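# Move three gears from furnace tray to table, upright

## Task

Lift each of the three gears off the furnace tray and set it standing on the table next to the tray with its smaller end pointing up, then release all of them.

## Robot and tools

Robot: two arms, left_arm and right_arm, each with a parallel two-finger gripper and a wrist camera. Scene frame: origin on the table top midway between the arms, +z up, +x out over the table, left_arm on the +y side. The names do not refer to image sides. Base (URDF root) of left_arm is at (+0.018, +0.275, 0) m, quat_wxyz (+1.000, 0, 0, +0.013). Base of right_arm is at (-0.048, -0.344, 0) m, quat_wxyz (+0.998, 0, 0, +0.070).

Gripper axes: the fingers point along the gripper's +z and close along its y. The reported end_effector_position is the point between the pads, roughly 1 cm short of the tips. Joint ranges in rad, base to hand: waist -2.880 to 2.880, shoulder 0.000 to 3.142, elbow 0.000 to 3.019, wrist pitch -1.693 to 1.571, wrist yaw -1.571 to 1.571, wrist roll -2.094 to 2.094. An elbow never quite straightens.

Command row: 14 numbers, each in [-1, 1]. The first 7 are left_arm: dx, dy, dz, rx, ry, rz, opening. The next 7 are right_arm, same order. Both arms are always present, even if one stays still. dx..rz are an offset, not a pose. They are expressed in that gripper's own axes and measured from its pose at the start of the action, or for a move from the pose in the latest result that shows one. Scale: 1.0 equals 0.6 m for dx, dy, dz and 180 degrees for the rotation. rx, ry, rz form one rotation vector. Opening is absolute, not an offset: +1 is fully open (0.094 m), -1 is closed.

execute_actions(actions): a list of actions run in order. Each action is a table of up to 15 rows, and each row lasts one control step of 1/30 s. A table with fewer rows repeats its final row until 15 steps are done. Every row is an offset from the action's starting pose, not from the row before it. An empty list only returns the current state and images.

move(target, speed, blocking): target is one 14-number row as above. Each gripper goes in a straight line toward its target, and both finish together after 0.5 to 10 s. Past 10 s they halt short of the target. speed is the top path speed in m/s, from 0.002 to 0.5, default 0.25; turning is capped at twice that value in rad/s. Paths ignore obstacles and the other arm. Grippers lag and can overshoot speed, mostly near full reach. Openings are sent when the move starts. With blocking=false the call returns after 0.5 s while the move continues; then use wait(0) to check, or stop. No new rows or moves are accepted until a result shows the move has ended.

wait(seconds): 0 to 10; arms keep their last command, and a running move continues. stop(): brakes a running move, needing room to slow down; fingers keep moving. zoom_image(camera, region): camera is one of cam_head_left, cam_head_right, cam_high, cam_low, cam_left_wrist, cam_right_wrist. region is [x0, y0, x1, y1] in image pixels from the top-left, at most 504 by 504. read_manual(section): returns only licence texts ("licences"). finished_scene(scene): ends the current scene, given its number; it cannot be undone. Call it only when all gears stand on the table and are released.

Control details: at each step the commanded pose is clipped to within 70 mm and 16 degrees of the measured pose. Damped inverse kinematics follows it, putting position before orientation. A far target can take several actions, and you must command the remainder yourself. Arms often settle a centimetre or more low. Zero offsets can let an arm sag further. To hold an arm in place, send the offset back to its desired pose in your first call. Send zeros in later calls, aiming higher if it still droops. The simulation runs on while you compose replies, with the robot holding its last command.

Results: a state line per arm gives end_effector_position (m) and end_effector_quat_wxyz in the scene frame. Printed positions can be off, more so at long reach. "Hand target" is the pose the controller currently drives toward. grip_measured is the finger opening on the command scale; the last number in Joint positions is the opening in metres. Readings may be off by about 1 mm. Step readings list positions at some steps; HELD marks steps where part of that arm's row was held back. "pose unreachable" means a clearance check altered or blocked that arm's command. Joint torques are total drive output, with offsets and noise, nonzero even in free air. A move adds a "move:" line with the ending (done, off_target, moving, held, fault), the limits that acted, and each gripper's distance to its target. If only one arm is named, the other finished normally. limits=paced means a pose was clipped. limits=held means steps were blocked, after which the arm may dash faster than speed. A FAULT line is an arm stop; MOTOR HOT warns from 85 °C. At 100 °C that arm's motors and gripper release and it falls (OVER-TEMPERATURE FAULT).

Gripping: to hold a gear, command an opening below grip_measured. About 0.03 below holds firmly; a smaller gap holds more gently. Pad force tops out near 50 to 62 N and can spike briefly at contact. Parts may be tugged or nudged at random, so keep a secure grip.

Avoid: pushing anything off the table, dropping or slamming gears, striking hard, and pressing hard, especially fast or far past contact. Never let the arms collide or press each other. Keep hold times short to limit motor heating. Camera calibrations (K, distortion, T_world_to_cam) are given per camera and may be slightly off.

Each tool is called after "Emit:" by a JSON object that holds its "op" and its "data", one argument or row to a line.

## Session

Emit:
{"op": "execute_actions", "data": {
  "actions": []
}}

Scene clock: 0.00 s.
left_arm: end_effector_position=(+0.2439, -0.2678, +0.1257) grip_measured=+1.000 end_effector_quat_wxyz=(-0.184, -0.383, +0.865, -0.266) | right_arm: end_effector_position=(+0.8113, -0.4779, +0.3459) grip_measured=+1.000 end_effector_quat_wxyz=(+0.545, -0.297, +0.759, +0.196)
Joint positions: left_arm=[-1.086  1.669  1.193 -0.559  0.404 -2.006  0.094] | right_arm=[-0.454  2.406  2.699 -0.89  -0.945 -0.531  0.094]
Joint velocities: left_arm=[ 0.005 -0.015 -0.002 -0.002  0.037 -0.095  0.   ] | right_arm=[ 0.005  0.005 -0.012 -0.012 -0.037  0.037  0.   ]
Joint torques (N m, as the arm reports them, + toward a larger angle): no reading
Motor temperatures (°C, as the motors report them): left_arm=[24 25 26 28 26 25] | right_arm=[28 28 28 27 26 26]
Hand target (left_arm): +0.248, -0.275, +0.134; -0.183, -0.380, +0.864, -0.276
Hand target (right_arm): +0.808, -0.477, +0.375; +0.561, -0.306, +0.747, +0.183
camera_calibration (this result's frames):
cam_left_wrist: T_world_to_cam=[[0.758221, -0.565868, 0.323873, -0.37913], [-0.460466, -0.113069, 0.880447, -0.0259744], [-0.461597, -0.816706, -0.346295, 0.0609959], [0, 0, 0, 1]] pos_world=[0.303659, -0.167659, 0.166782]
cam_right_wrist: T_world_to_cam=[[0.670917, -0.740581, 0.0375592, -0.914625], [-0.59119, -0.56478, -0.575777, 0.416108], [0.447622, 0.364094, -0.816744, 0.220718], [0, 0, 0, 1]] pos_world=[0.760838, -0.522706, 0.454208]

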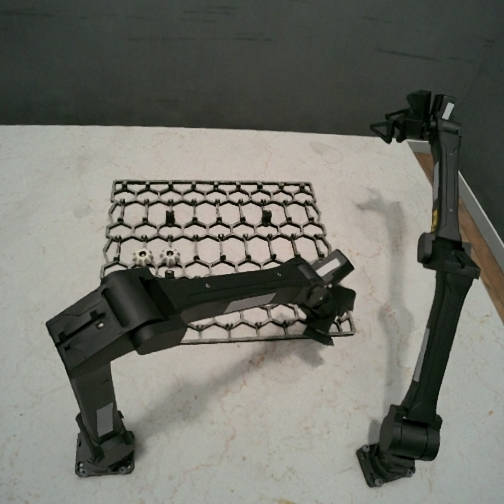

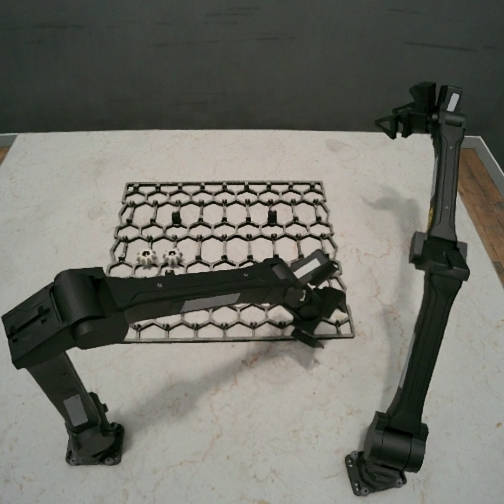

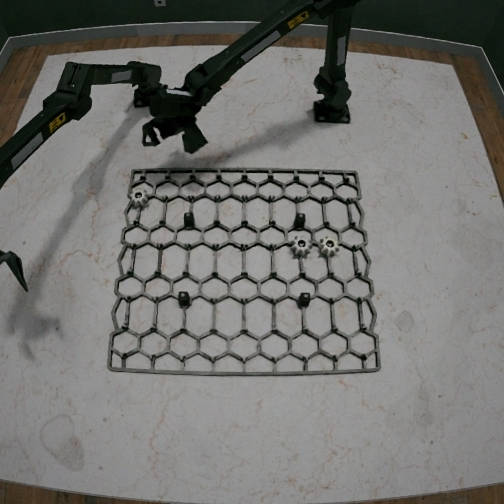

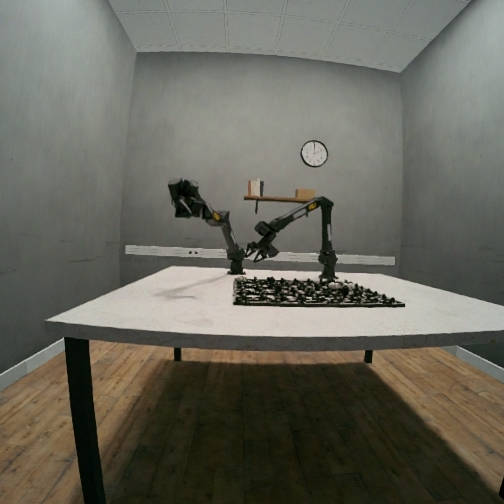

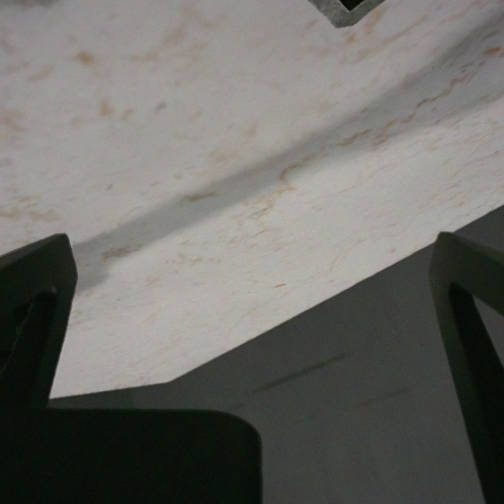

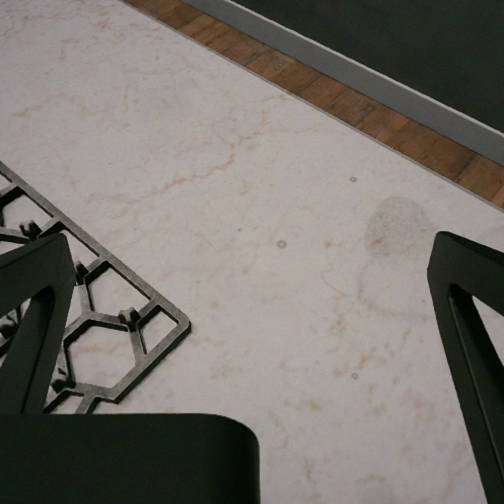

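Emit:
{"op": "zoom_image", "data": {
  "camera": "cam_high",
  "region": [110, 170, 370, 270]
}}

Region (110, 170, 370, 270) of cam_high's 504x504 image, scaled by 1.938, with more detail than that image has; it fills the top 194 rows of this view, and the rest is white.

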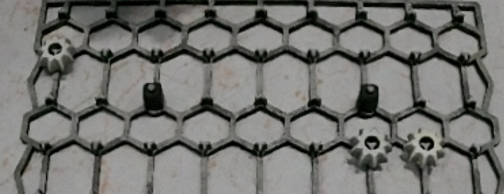

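Emit:
{"op": "move", "data": {
  "target": [-0.77,0.069,-0.536,-0.038,-0.211,-0.226,0.8, 0.457,0.667,-0.169,0.136,0.378,0.206,0.8],
  "speed": 0.3
}}

Scene clock: 3.63 s.
left_arm: end_effector_position=(+0.5374, +0.2092, +0.1277) grip_measured=+0.802 end_effector_quat_wxyz=(+0.005, +0.714, -0.700, +0.011) | right_arm: end_effector_position=(+0.4132, -0.3101, +0.1010) grip_measured=+0.802 end_effector_quat_wxyz=(-0.010, -0.004, +1.000, +0.005)
Joint positions: left_arm=[-0.144  1.754  1.442 -1.249  0.022 -1.709  0.085] | right_arm=[-0.068  1.647  1.227 -1.169 -0.011  0.063  0.085]
Joint velocities: left_arm=[-0.024  0.005  0.017 -0.017 -0.022  0.007 -0.   ] | right_arm=[0.005 0.005 0.002 0.002 0.007 0.081 0.001]
Joint torques (N m, as the arm reports them, + toward a larger angle): left_arm=[ -0.69 -15.34  13.48  -0.36  -0.27   0.07] | right_arm=[ -2.32 -14.73   7.88  -0.32   0.25   0.01]
Motor temperatures (°C, as the motors report them): left_arm=[24 25 27 28 26 25] | right_arm=[28 28 29 27 26 26]
Hand target (left_arm): +0.549, +0.207, +0.128; +0.004, +0.710, -0.704, +0.010
Hand target (right_arm): +0.411, -0.307, +0.113; +0.000, -0.003, +1.000, +0.003
Off the commanded pose (left_arm): 0.007 m, 2 deg.
Off the commanded pose (right_arm): 0.010 m, 1 deg.
move: done
camera_calibration (this result's frames):
cam_left_wrist: T_world_to_cam=[[0.999831, 0.0153446, 0.0100946, -0.5437], [0.00633853, -0.804089, 0.594475, 0.09161], [0.0172389, -0.59431, -0.804051, 0.341319], [0, 0, 0, 1]] pos_world=[0.537144, 0.284855, 0.225466]
cam_right_wrist: T_world_to_cam=[[0.0222482, -0.999646, -0.0146228, -0.321182], [-0.801713, -0.0265776, 0.597118, 0.269899], [-0.597295, -0.00156153, -0.80202, 0.454728], [0, 0, 0, 1]] pos_world=[0.495134, -0.313185, 0.198843]

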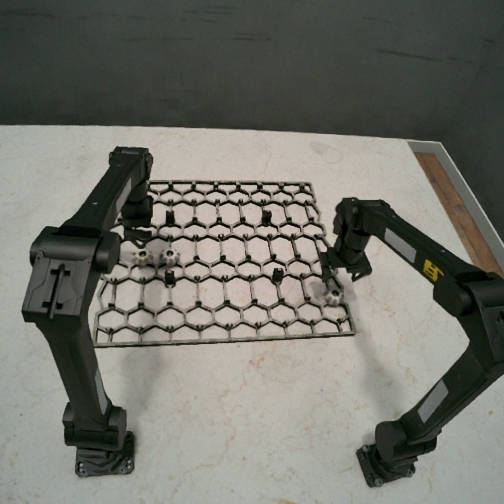

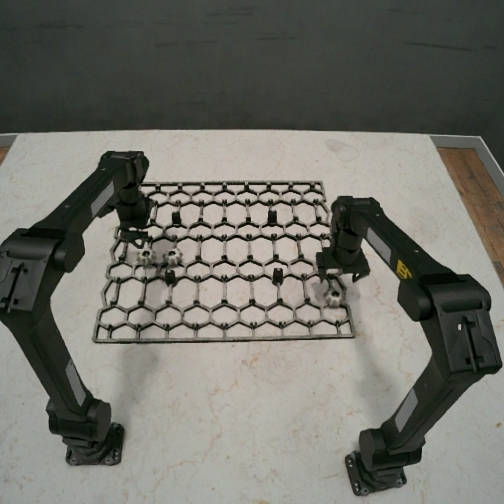

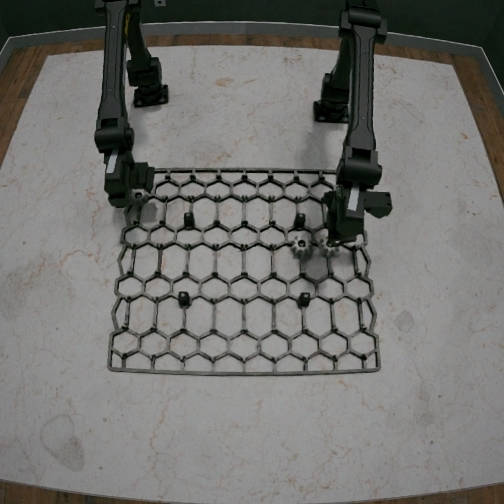

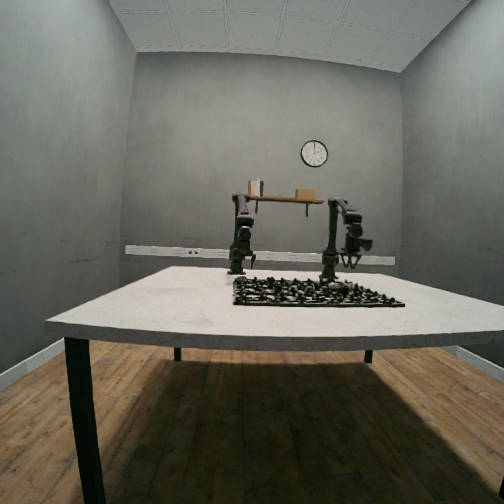

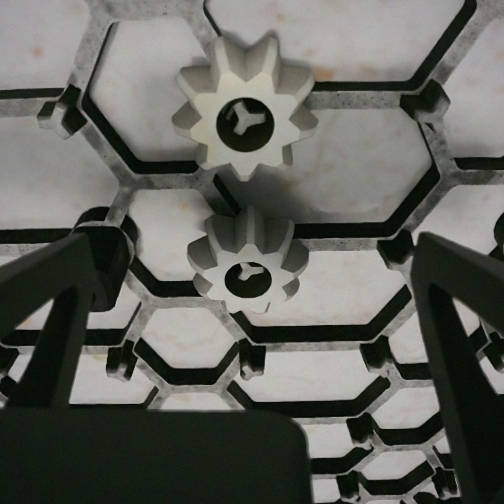

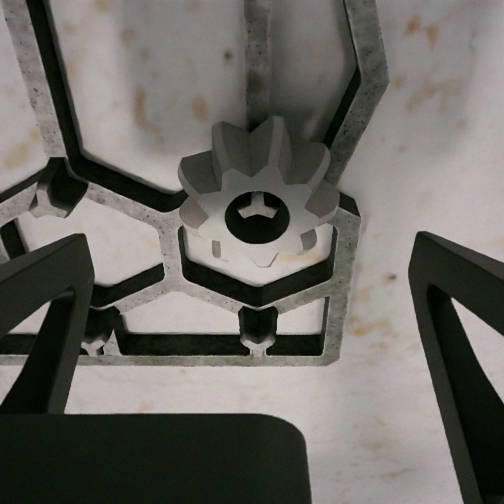

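Emit:
{"op": "move", "data": {
  "target": [-0.01,0,0.15,0,0,0,0.8, 0.012,-0.008,0.09,0,0,0,0.8],
  "speed": 0.12
}}

Scene clock: 4.97 s.
left_arm: end_effector_position=(+0.5360, +0.2093, +0.0472) grip_measured=+0.802 end_effector_quat_wxyz=(+0.003, +0.713, -0.701, +0.013) | right_arm: end_effector_position=(+0.4051, -0.3107, +0.0525) grip_measured=+0.802 end_effector_quat_wxyz=(-0.008, -0.004, +1.000, +0.005)
Joint positions: left_arm=[-0.144  1.83   1.321 -1.045  0.022 -1.708  0.085] | right_arm=[-0.068  1.687  1.134 -1.034 -0.011  0.064  0.085]
Joint velocities: left_arm=[-0.005 -0.005 -0.002 -0.002  0.037  0.007  0.   ] | right_arm=[-0.034  0.005 -0.007  0.002 -0.037 -0.066 -0.001]
Joint torques (N m, as the arm reports them, + toward a larger angle): left_arm=[  0.41 -16.14   9.22   0.66  -0.14   0.12] | right_arm=[ -3.31 -12.     7.14   0.74   0.07  -0.18]
Motor temperatures (°C, as the motors report them): left_arm=[24 25 27 28 26 25] | right_arm=[28 28 29 27 26 26]
Hand target (left_arm): +0.539, +0.214, +0.038; +0.005, +0.714, -0.700, +0.011
Hand target (right_arm): +0.405, -0.314, +0.047; -0.010, -0.004, +1.000, +0.005
Off the commanded pose (left_arm): 0.011 m, 0 deg.
Off the commanded pose (right_arm): 0.007 m, 0 deg.
move: off_target (left_arm)
camera_calibration (this result's frames):
cam_left_wrist: T_world_to_cam=[[0.999757, 0.0145922, 0.0165389, -0.541589], [0.00188482, -0.80364, 0.595113, 0.141859], [0.0219753, -0.594937, -0.803472, 0.2743], [0, 0, 0, 1]] pos_world=[0.535162, 0.285098, 0.144927]
cam_right_wrist: T_world_to_cam=[[0.0211546, -0.999667, -0.0147724, -0.321844], [-0.803777, -0.0257925, 0.594372, 0.293598], [-0.594555, -0.000699963, -0.804055, 0.410263], [0, 0, 0, 1]] pos_world=[0.486719, -0.313877, 0.150613]

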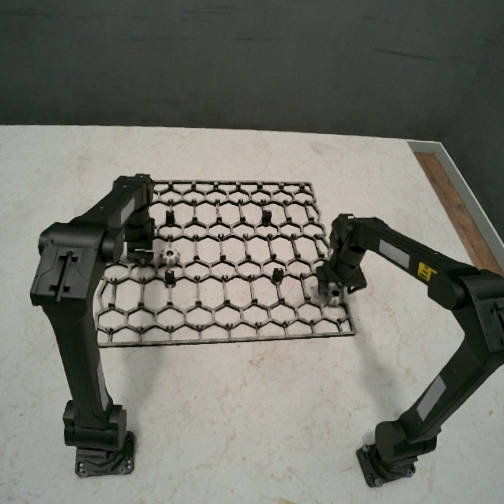

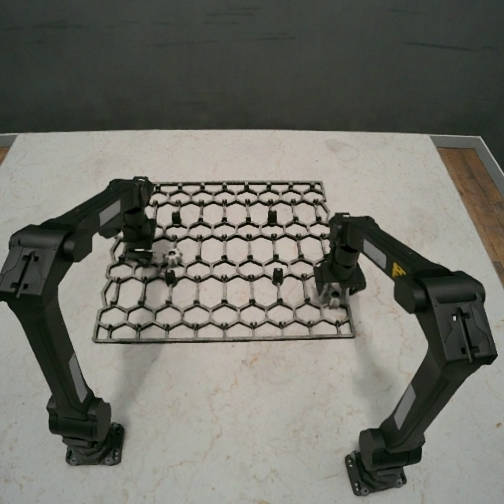

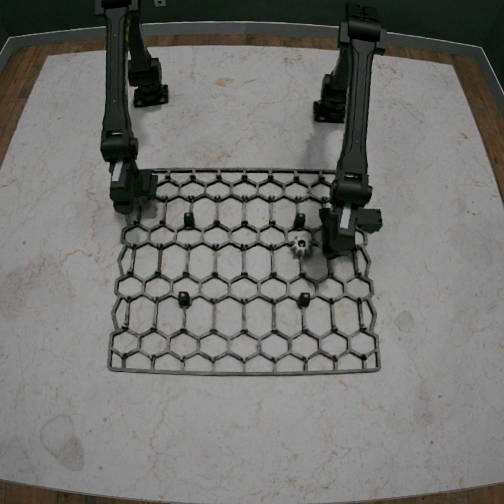

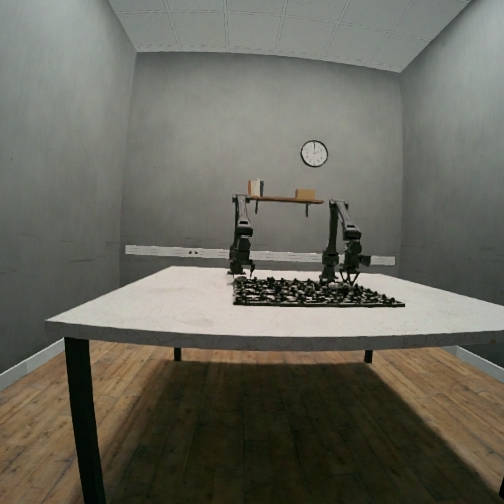

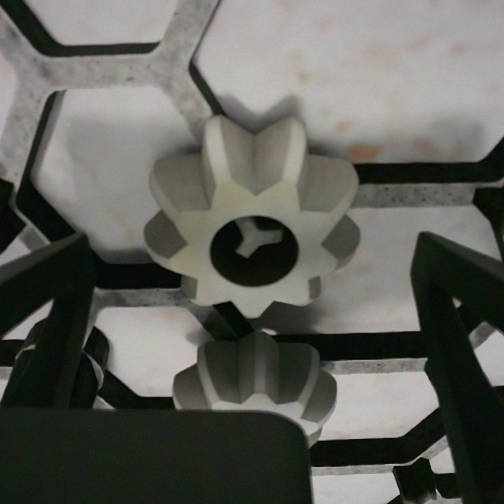

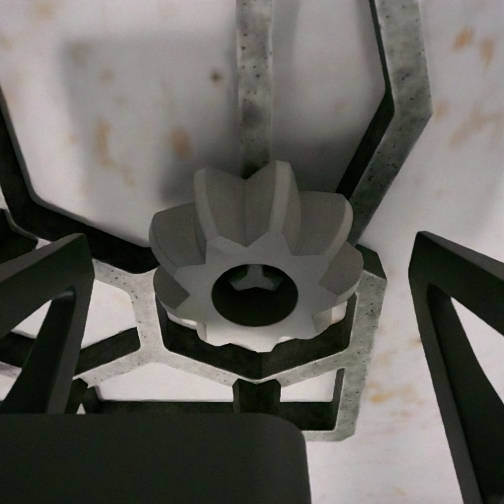

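Emit:
{"op": "move", "data": {
  "target": [-0.035,0,0.03,0,0,0,0.8, 0,0,0.02,0,0,0,0.8],
  "speed": 0.1
}}

Emit:
{"op": "move", "data": {
  "target": [0,0,0,0,0,0,0.8, 0,0,0,0,0,0,-0.3]
}}

Scene clock: 5.87 s.
left_arm: end_effector_position=(+0.5353, +0.2270, +0.0391) grip_measured=+0.802 end_effector_quat_wxyz=(+0.000, +0.715, -0.699, +0.017) | right_arm: end_effector_position=(+0.4068, -0.3106, +0.0490) grip_measured=+0.802 end_effector_quat_wxyz=(-0.003, -0.004, +1.000, +0.005)
Joint positions: left_arm=[-0.111  1.83   1.297 -1.012  0.022 -1.678  0.085] | right_arm=[-0.068  1.689  1.127 -1.013 -0.011  0.064  0.085]
Joint velocities: left_arm=[-0.005 -0.005  0.007 -0.002  0.007  0.037  0.   ] | right_arm=[-0.005 -0.015 -0.007 -0.002  0.022 -0.022 -0.   ]
Joint torques (N m, as the arm reports them, + toward a larger angle): left_arm=[  0.32 -16.49   8.81   0.67  -0.14   0.1 ] | right_arm=[ -3.1  -12.09   7.09   0.46   0.1   -0.13]
Motor temperatures (°C, as the motors report them): left_arm=[24 25 27 28 26 25] | right_arm=[28 28 29 27 26 26]
Hand target (left_arm): +0.536, +0.230, +0.029; +0.004, +0.713, -0.701, +0.014
Hand target (right_arm): +0.405, -0.311, +0.041; -0.008, -0.004, +1.000, +0.005
Off the commanded pose (left_arm): 0.011 m, 1 deg.
Off the commanded pose (right_arm): 0.009 m, 1 deg.
move: off_target (left_arm)
camera_calibration (this result's frames):
cam_left_wrist: T_world_to_cam=[[0.99951, 0.0180438, 0.0255937, -0.542072], [-0.000739811, -0.80347, 0.595345, 0.162186], [0.031306, -0.595072, -0.803062, 0.273368], [0, 0, 0, 1]] pos_world=[0.533368, 0.302767, 0.136849]
cam_right_wrist: T_world_to_cam=[[0.0213206, -0.999655, -0.0153256, -0.321848], [-0.810286, -0.0262572, 0.585446, 0.30001], [-0.585647, -0.0000640004, -0.810567, 0.405314], [0, 0, 0, 1]] pos_world=[0.487327, -0.313834, 0.147962]

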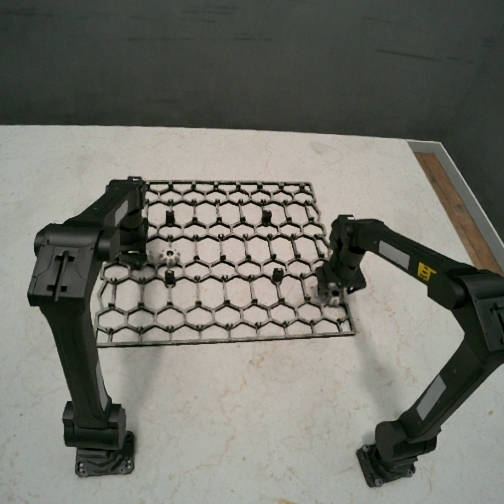

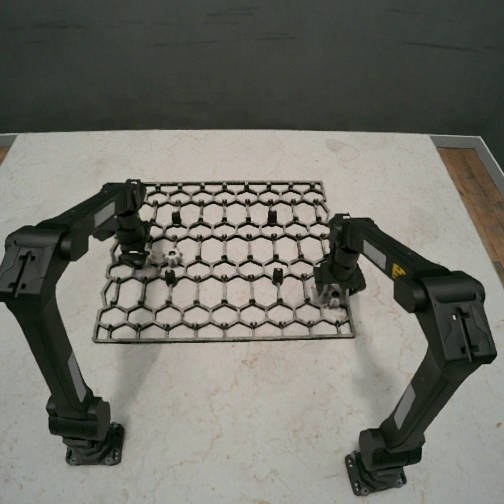

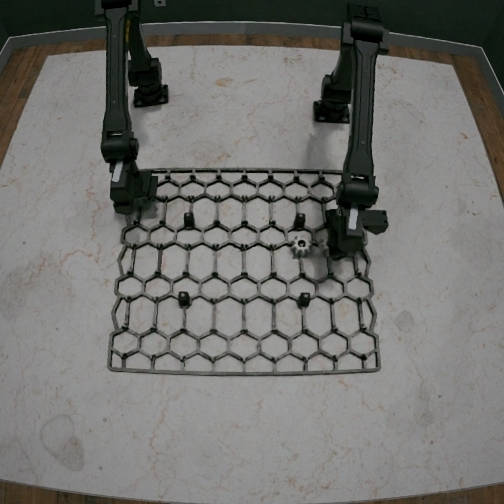

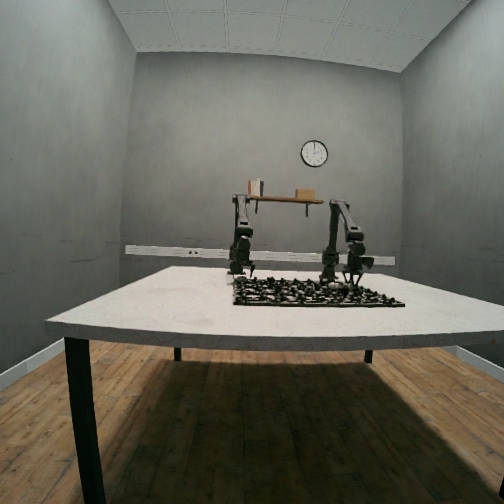

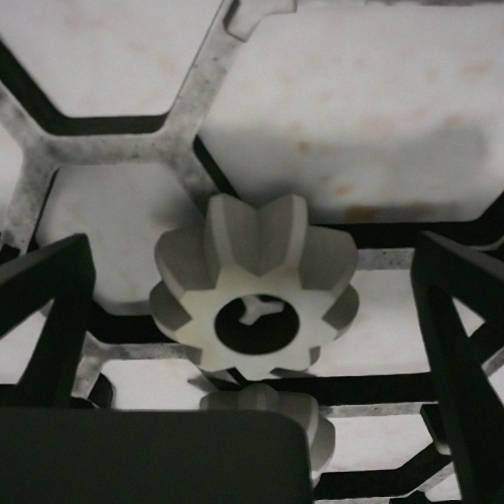

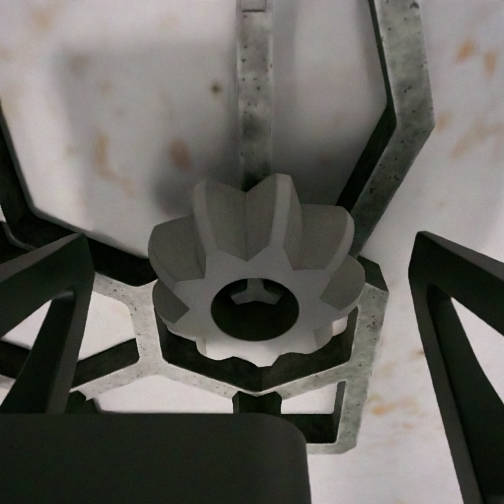

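Scene clock: 6.37 s.
left_arm: end_effector_position=(+0.5353, +0.2270, +0.0391) grip_measured=+0.802 end_effector_quat_wxyz=(+0.000, +0.715, -0.699, +0.017) | right_arm: end_effector_position=(+0.4068, -0.3107, +0.0490) grip_measured=+0.066 end_effector_quat_wxyz=(-0.003, -0.004, +1.000, +0.005)
Joint positions: left_arm=[-0.111  1.83   1.297 -1.012  0.022 -1.678  0.085] | right_arm=[-0.068  1.689  1.127 -1.013 -0.01   0.064  0.05 ]
Joint velocities: left_arm=[-0.015 -0.005 -0.007  0.012  0.007  0.066 -0.   ] | right_arm=[ 0.005 -0.005  0.002  0.012 -0.022 -0.095 -0.001]
Joint torques (N m, as the arm reports them, + toward a larger angle): left_arm=[ -0.9  -17.97   8.81   0.15  -0.16   0.04] | right_arm=[ -3.2  -14.09   7.73   0.06   0.02  -0.09]
Motor temperatures (°C, as the motors report them): left_arm=[24 25 27 28 26 25] | right_arm=[28 28 29 27 26 26]
Hand target (left_arm): +0.535, +0.227, +0.039; +0.000, +0.715, -0.699, +0.017
Hand target (right_arm): +0.407, -0.311, +0.049; -0.003, -0.004, +1.000, +0.005
Off the commanded pose (left_arm): 0.000 m, 0 deg.
Off the commanded pose (right_arm): 0.000 m, 0 deg.
move: done
camera_calibration (this result's frames):
cam_left_wrist: T_world_to_cam=[[0.99951, 0.0180438, 0.0255937, -0.542072], [-0.000739811, -0.80347, 0.595345, 0.162186], [0.031306, -0.595072, -0.803062, 0.273368], [0, 0, 0, 1]] pos_world=[0.533368, 0.302767, 0.136849]
cam_right_wrist: T_world_to_cam=[[0.0213228, -0.999661, -0.0149446, -0.321935], [-0.810302, -0.0260358, 0.585434, 0.300088], [-0.585625, -0.000373448, -0.810582, 0.405212], [0, 0, 0, 1]] pos_world=[0.487329, -0.313861, 0.147965]

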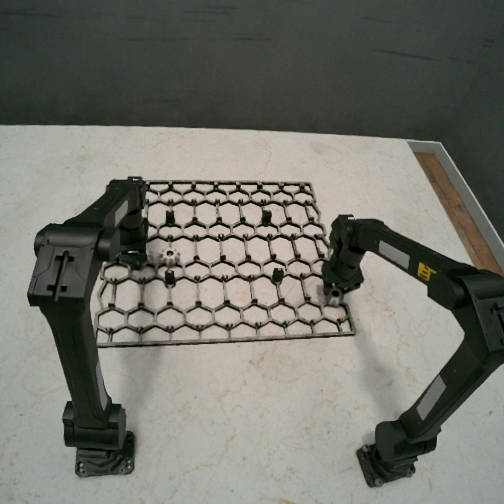

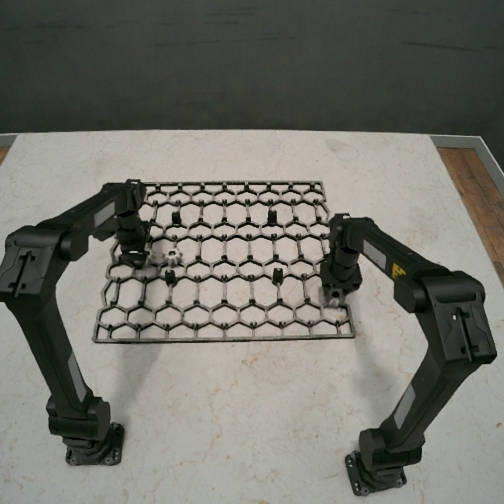

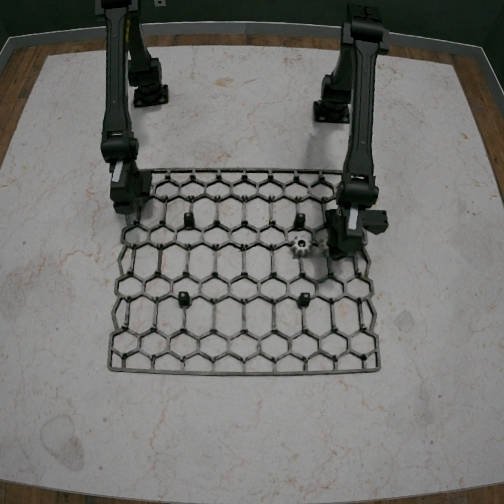

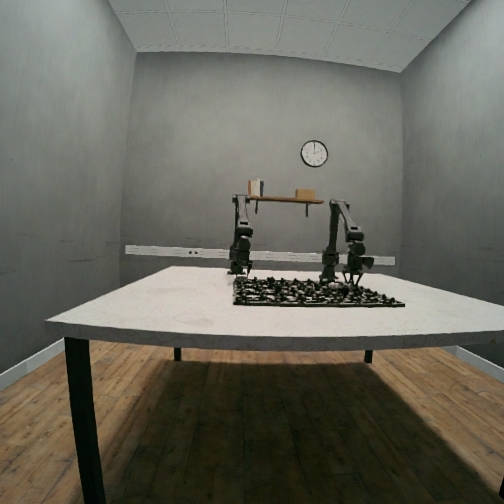

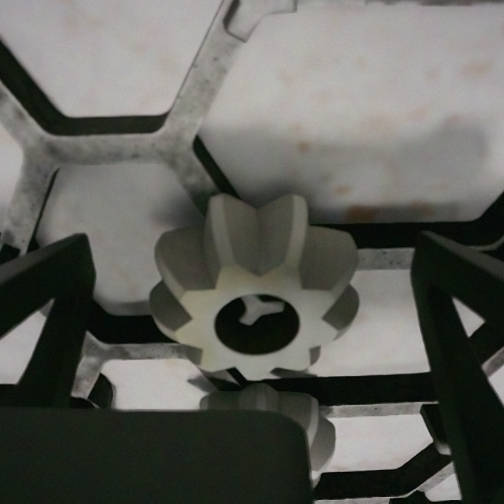

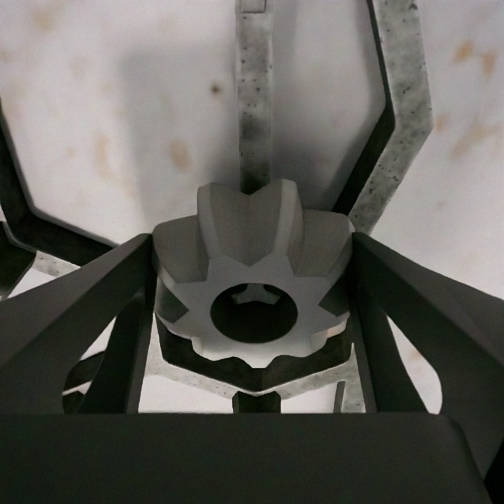

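Emit:
{"op": "execute_actions", "data": {
  "actions": [
    [[0,0,0,0,0,0,-0.3,0,0,0,0,0,0,-0.1]]
  ]
}}

Scene clock: 7.23 s.
left_arm: end_effector_position=(+0.5354, +0.2271, +0.0391) grip_measured=+0.062 end_effector_quat_wxyz=(-0.000, +0.714, -0.700, +0.017) | right_arm: end_effector_position=(+0.4068, -0.3107, +0.0490) grip_measured=+0.066 end_effector_quat_wxyz=(-0.003, -0.004, +1.000, +0.005)
Joint positions: left_arm=[-0.111  1.83   1.297 -1.011  0.021 -1.677  0.05 ] | right_arm=[-0.068  1.689  1.127 -1.013 -0.01   0.064  0.05 ]
Joint velocities: left_arm=[-0.005 -0.005 -0.012  0.002 -0.022  0.007  0.   ] | right_arm=[-0.005 -0.005  0.002 -0.002 -0.007  0.022 -0.   ]
Joint torques (N m, as the arm reports them, + toward a larger angle): left_arm=[ -0.51 -18.27   8.89   0.11  -0.14   0.04] | right_arm=[ -2.78 -14.34   7.61  -0.26   0.03  -0.04]
Motor temperatures (°C, as the motors report them): left_arm=[24 25 27 28 26 25] | right_arm=[28 28 29 27 26 26]
Hand target (left_arm): +0.535, +0.227, +0.039; +0.000, +0.714, -0.699, +0.017
Hand target (right_arm): +0.407, -0.311, +0.049; -0.003, -0.004, +1.000, +0.005
Off the commanded pose (left_arm): 0.000 m, 0 deg.
Off the commanded pose (right_arm): 0.000 m, 0 deg.
Step readings (end_effector_position):
0: left_arm (+0.5353, +0.2270, +0.0391) | right_arm (+0.4068, -0.3107, +0.0490)
1: left_arm (+0.5353, +0.2270, +0.0391) | right_arm (+0.4068, -0.3107, +0.0490)
2: left_arm (+0.5353, +0.2270, +0.0391) | right_arm (+0.4068, -0.3107, +0.0490)
4: left_arm (+0.5354, +0.2270, +0.0391) | right_arm (+0.4068, -0.3107, +0.0490)
8: left_arm (+0.5354, +0.2271, +0.0391) | right_arm (+0.4068, -0.3107, +0.0490)
15: end_effector_position above
camera_calibration (this result's frames):
cam_left_wrist: T_world_to_cam=[[0.999504, 0.0176633, 0.0260606, -0.542108], [-0.00130062, -0.803907, 0.594753, 0.162708], [0.0314555, -0.594492, -0.803486, 0.273242], [0, 0, 0, 1]] pos_world=[0.533456, 0.302818, 0.136903]
cam_right_wrist: T_world_to_cam=[[0.0213228, -0.999661, -0.0149446, -0.321935], [-0.810302, -0.0260358, 0.585434, 0.300088], [-0.585625, -0.000373448, -0.810582, 0.405212], [0, 0, 0, 1]] pos_world=[0.487329, -0.313861, 0.147965]

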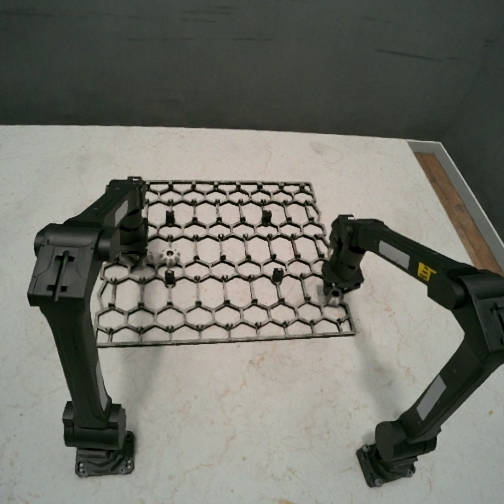

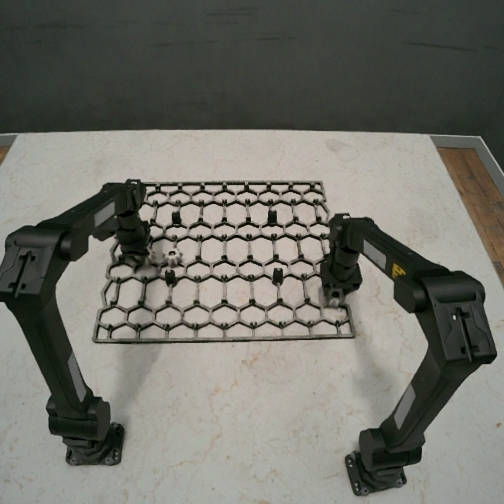

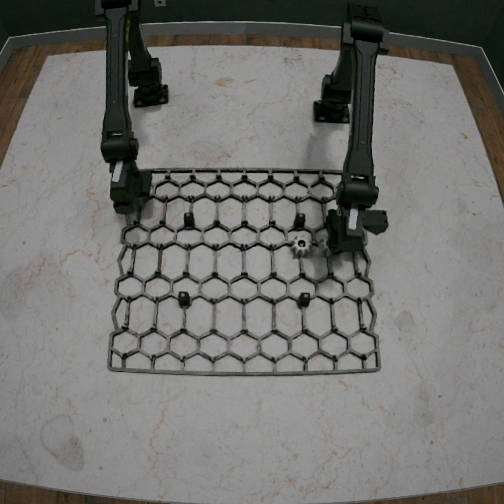

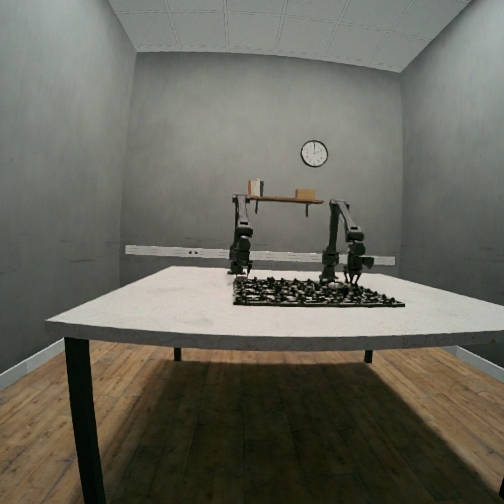

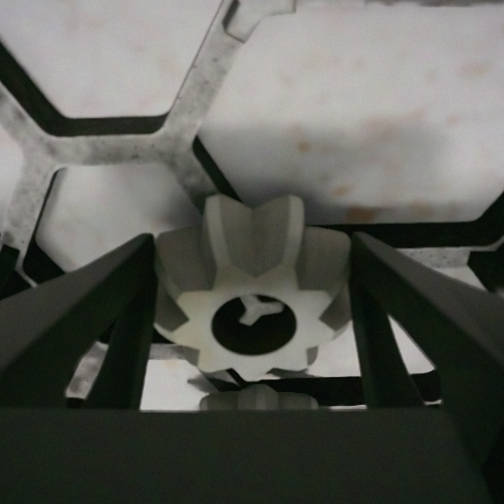

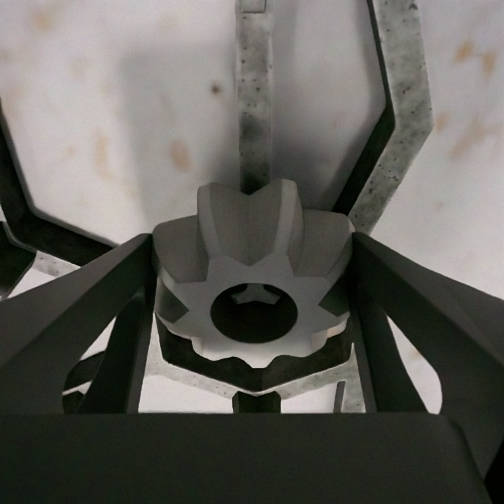

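Emit:
{"op": "move", "data": {
  "target": [0,0,-0.22,0,0,0,-0.1,0,0,-0.22,0,0,0,-0.1],
  "speed": 0.15
}}

Scene clock: 8.60 s.
left_arm: end_effector_position=(+0.5223, +0.2254, +0.1599) grip_measured=-0.098 end_effector_quat_wxyz=(+0.008, +0.713, -0.701, +0.010) | right_arm: end_effector_position=(+0.3866, -0.3122, +0.1452) grip_measured=+0.056 end_effector_quat_wxyz=(-0.045, -0.003, +0.999, +0.002)
Joint positions: left_arm=[-0.115  1.692  1.447 -1.32   0.025 -1.678  0.042] | right_arm=[-0.068  1.583  1.268 -1.345 -0.01   0.064  0.05 ]
Joint velocities: left_arm=[ 0.005  0.005 -0.017 -0.002  0.051  0.007  0.001] | right_arm=[-0.005 -0.005 -0.012  0.017  0.037  0.022  0.001]
Joint torques (N m, as the arm reports them, + toward a larger angle): left_arm=[  0.07 -17.08  12.75  -0.5   -0.27   0.06] | right_arm=[ -3.07 -15.88  13.93  -0.72   0.02  -0.12]
Motor temperatures (°C, as the motors report them): left_arm=[24 26 28 28 26 25] | right_arm=[28 28 29 27 26 26]
Hand target (left_arm): +0.530, +0.229, +0.171; -0.000, +0.714, -0.700, +0.017
Hand target (right_arm): +0.405, -0.313, +0.181; -0.003, -0.004, +1.000, +0.005
Off the commanded pose (left_arm): 0.016 m, 1 deg.
Off the commanded pose (right_arm): 0.041 m, 5 deg.
move: off_target (left_arm, right_arm)
camera_calibration (this result's frames):
cam_left_wrist: T_world_to_cam=[[0.999882, 0.0142032, 0.0059206, -0.528362], [0.00787076, -0.80268, 0.596357, 0.0841835], [0.0132225, -0.59624, -0.802697, 0.379497], [0, 0, 0, 1]] pos_world=[0.522619, 0.301348, 0.257546]
cam_right_wrist: T_world_to_cam=[[0.0202785, -0.999741, -0.010309, -0.321866], [-0.758277, -0.0220994, 0.651558, 0.198897], [-0.651617, -0.00539556, -0.758529, 0.487772], [0, 0, 0, 1]] pos_world=[0.475186, -0.314756, 0.237078]

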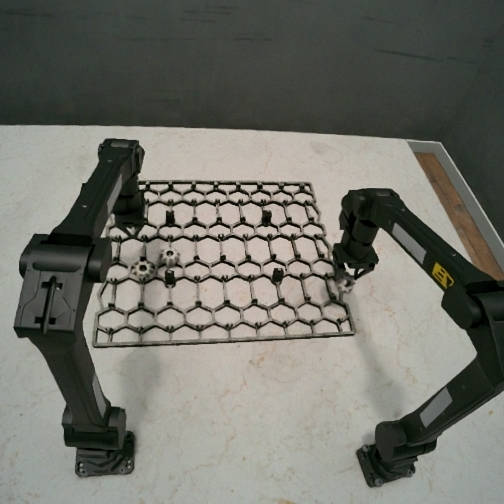

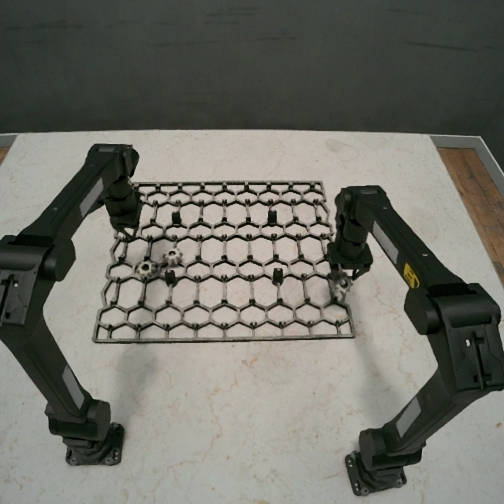

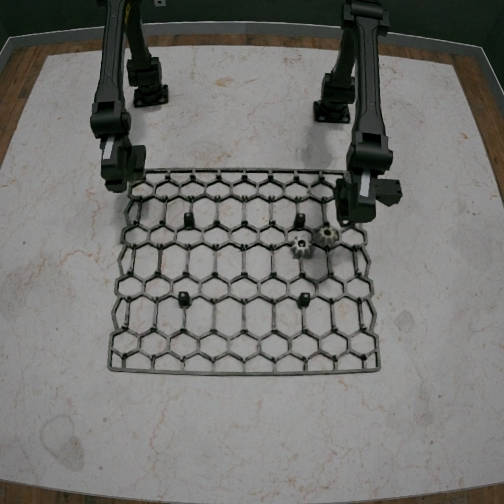

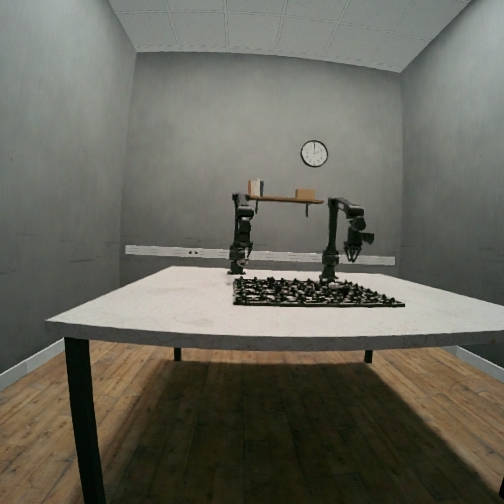

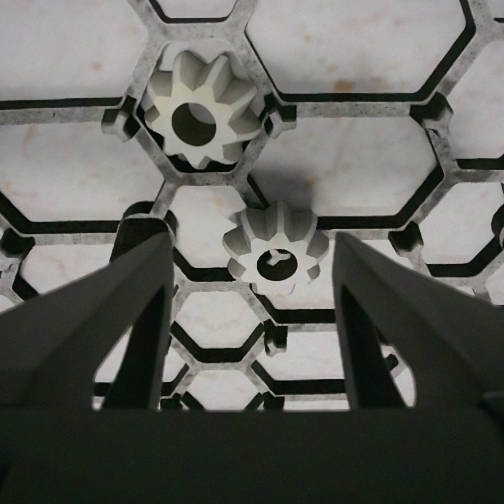

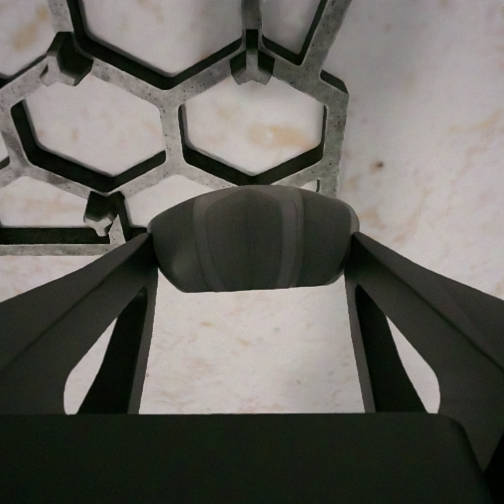

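Emit:
{"op": "move", "data": {
  "target": [0.035,0.037,0.13,0,0,0,0.8,-0.03,-0.25,-0.03,0,0.1,0,-0.1],
  "speed": 0.15
}}

Scene clock: 10.43 s.
left_arm: end_effector_position=(+0.4997, +0.2083, +0.0930) grip_measured=+0.798 end_effector_quat_wxyz=(+0.004, +0.714, -0.700, +0.015) | right_arm: end_effector_position=(+0.3884, -0.4565, +0.1365) grip_measured=+0.056 end_effector_quat_wxyz=(-0.211, -0.001, +0.977, +0.001)
Joint positions: left_arm=[-0.154  1.692  1.261 -1.121  0.025 -1.719  0.084] | right_arm=[-0.356  1.835  1.521 -1.674  0.087 -0.201  0.05 ]
Joint velocities: left_arm=[-0.005 -0.015 -0.002  0.002 -0.066 -0.022 -0.001] | right_arm=[-0.024 -0.015 -0.007 -0.007 -0.007 -0.051  0.   ]
Joint torques (N m, as the arm reports them, + toward a larger angle): left_arm=[ -1.69 -13.5    9.52   0.71  -0.21  -0.06] | right_arm=[ -2.67 -16.79  13.51  -1.88   0.26  -0.17]
Motor temperatures (°C, as the motors report them): left_arm=[24 26 28 28 26 25] | right_arm=[28 29 30 27 26 26]
Hand target (left_arm): +0.501, +0.203, +0.082; +0.007, +0.713, -0.701, +0.010
Hand target (right_arm): +0.405, -0.462, +0.160; -0.186, -0.005, +0.983, -0.005
Off the commanded pose (left_arm): 0.012 m, 1 deg.
Off the commanded pose (right_arm): 0.031 m, 1 deg.
joint sent to its limit (right arm) — the command would take joint 4 (wrist pitch) past its lower limit, so that joint was sent only as far as its limit.
move: off_target (left_arm, right_arm)
camera_calibration (this result's frames):
cam_left_wrist: T_world_to_cam=[[0.999726, 0.0157344, 0.0173459, -0.506406], [0.00224381, -0.801621, 0.597828, 0.112979], [0.0233113, -0.597625, -0.801437, 0.310951], [0, 0, 0, 1]] pos_world=[0.498765, 0.284366, 0.19045]
cam_right_wrist: T_world_to_cam=[[0.0129478, -0.999825, -0.0135174, -0.463003], [-0.501074, -0.0181864, 0.865213, 0.075386], [-0.865308, -0.00442936, -0.501221, 0.529832], [0, 0, 0, 1]] pos_world=[0.502236, -0.459204, 0.19408]

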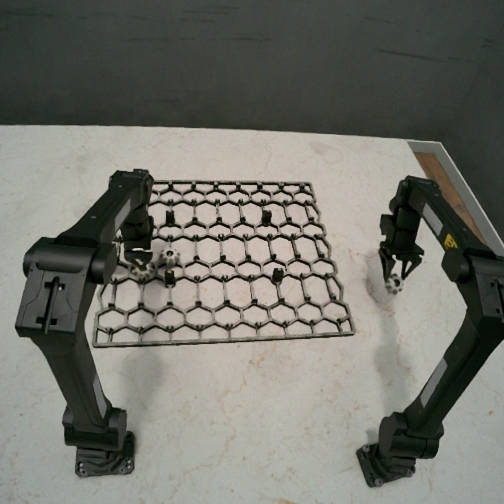

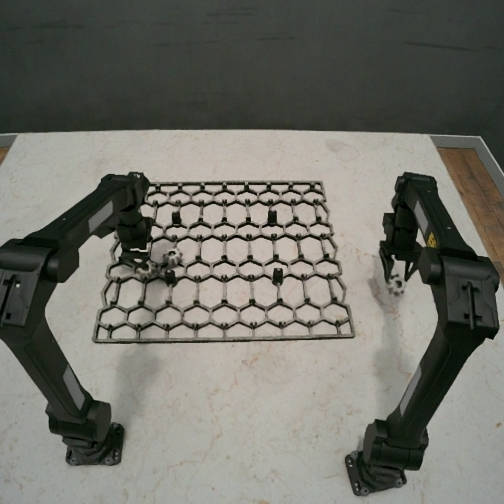

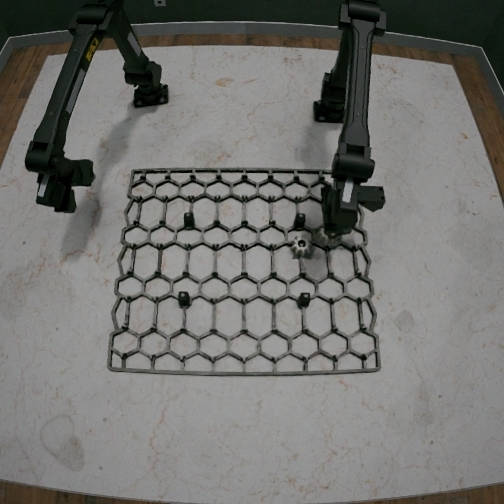

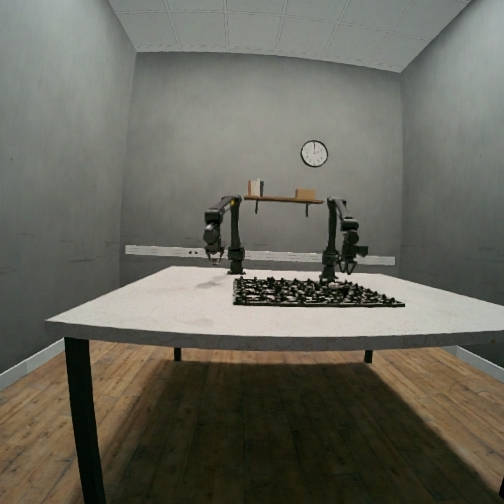

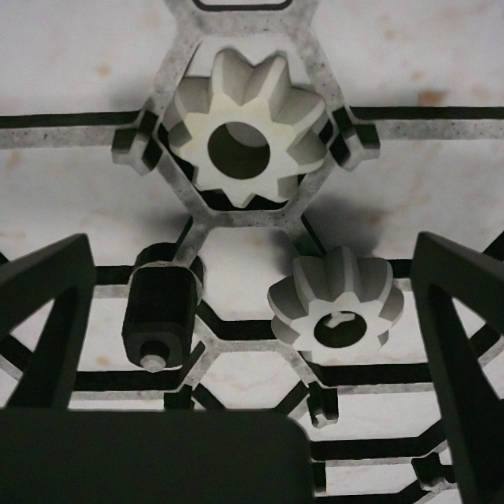

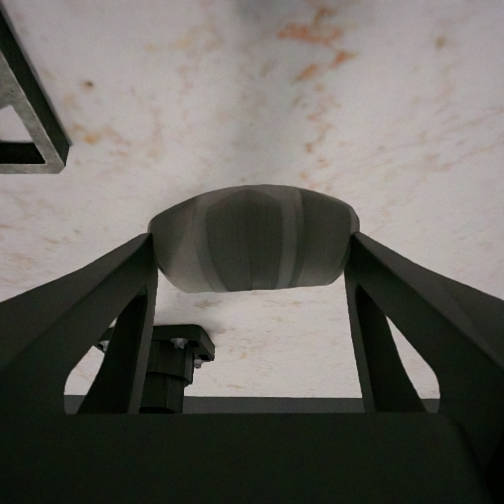

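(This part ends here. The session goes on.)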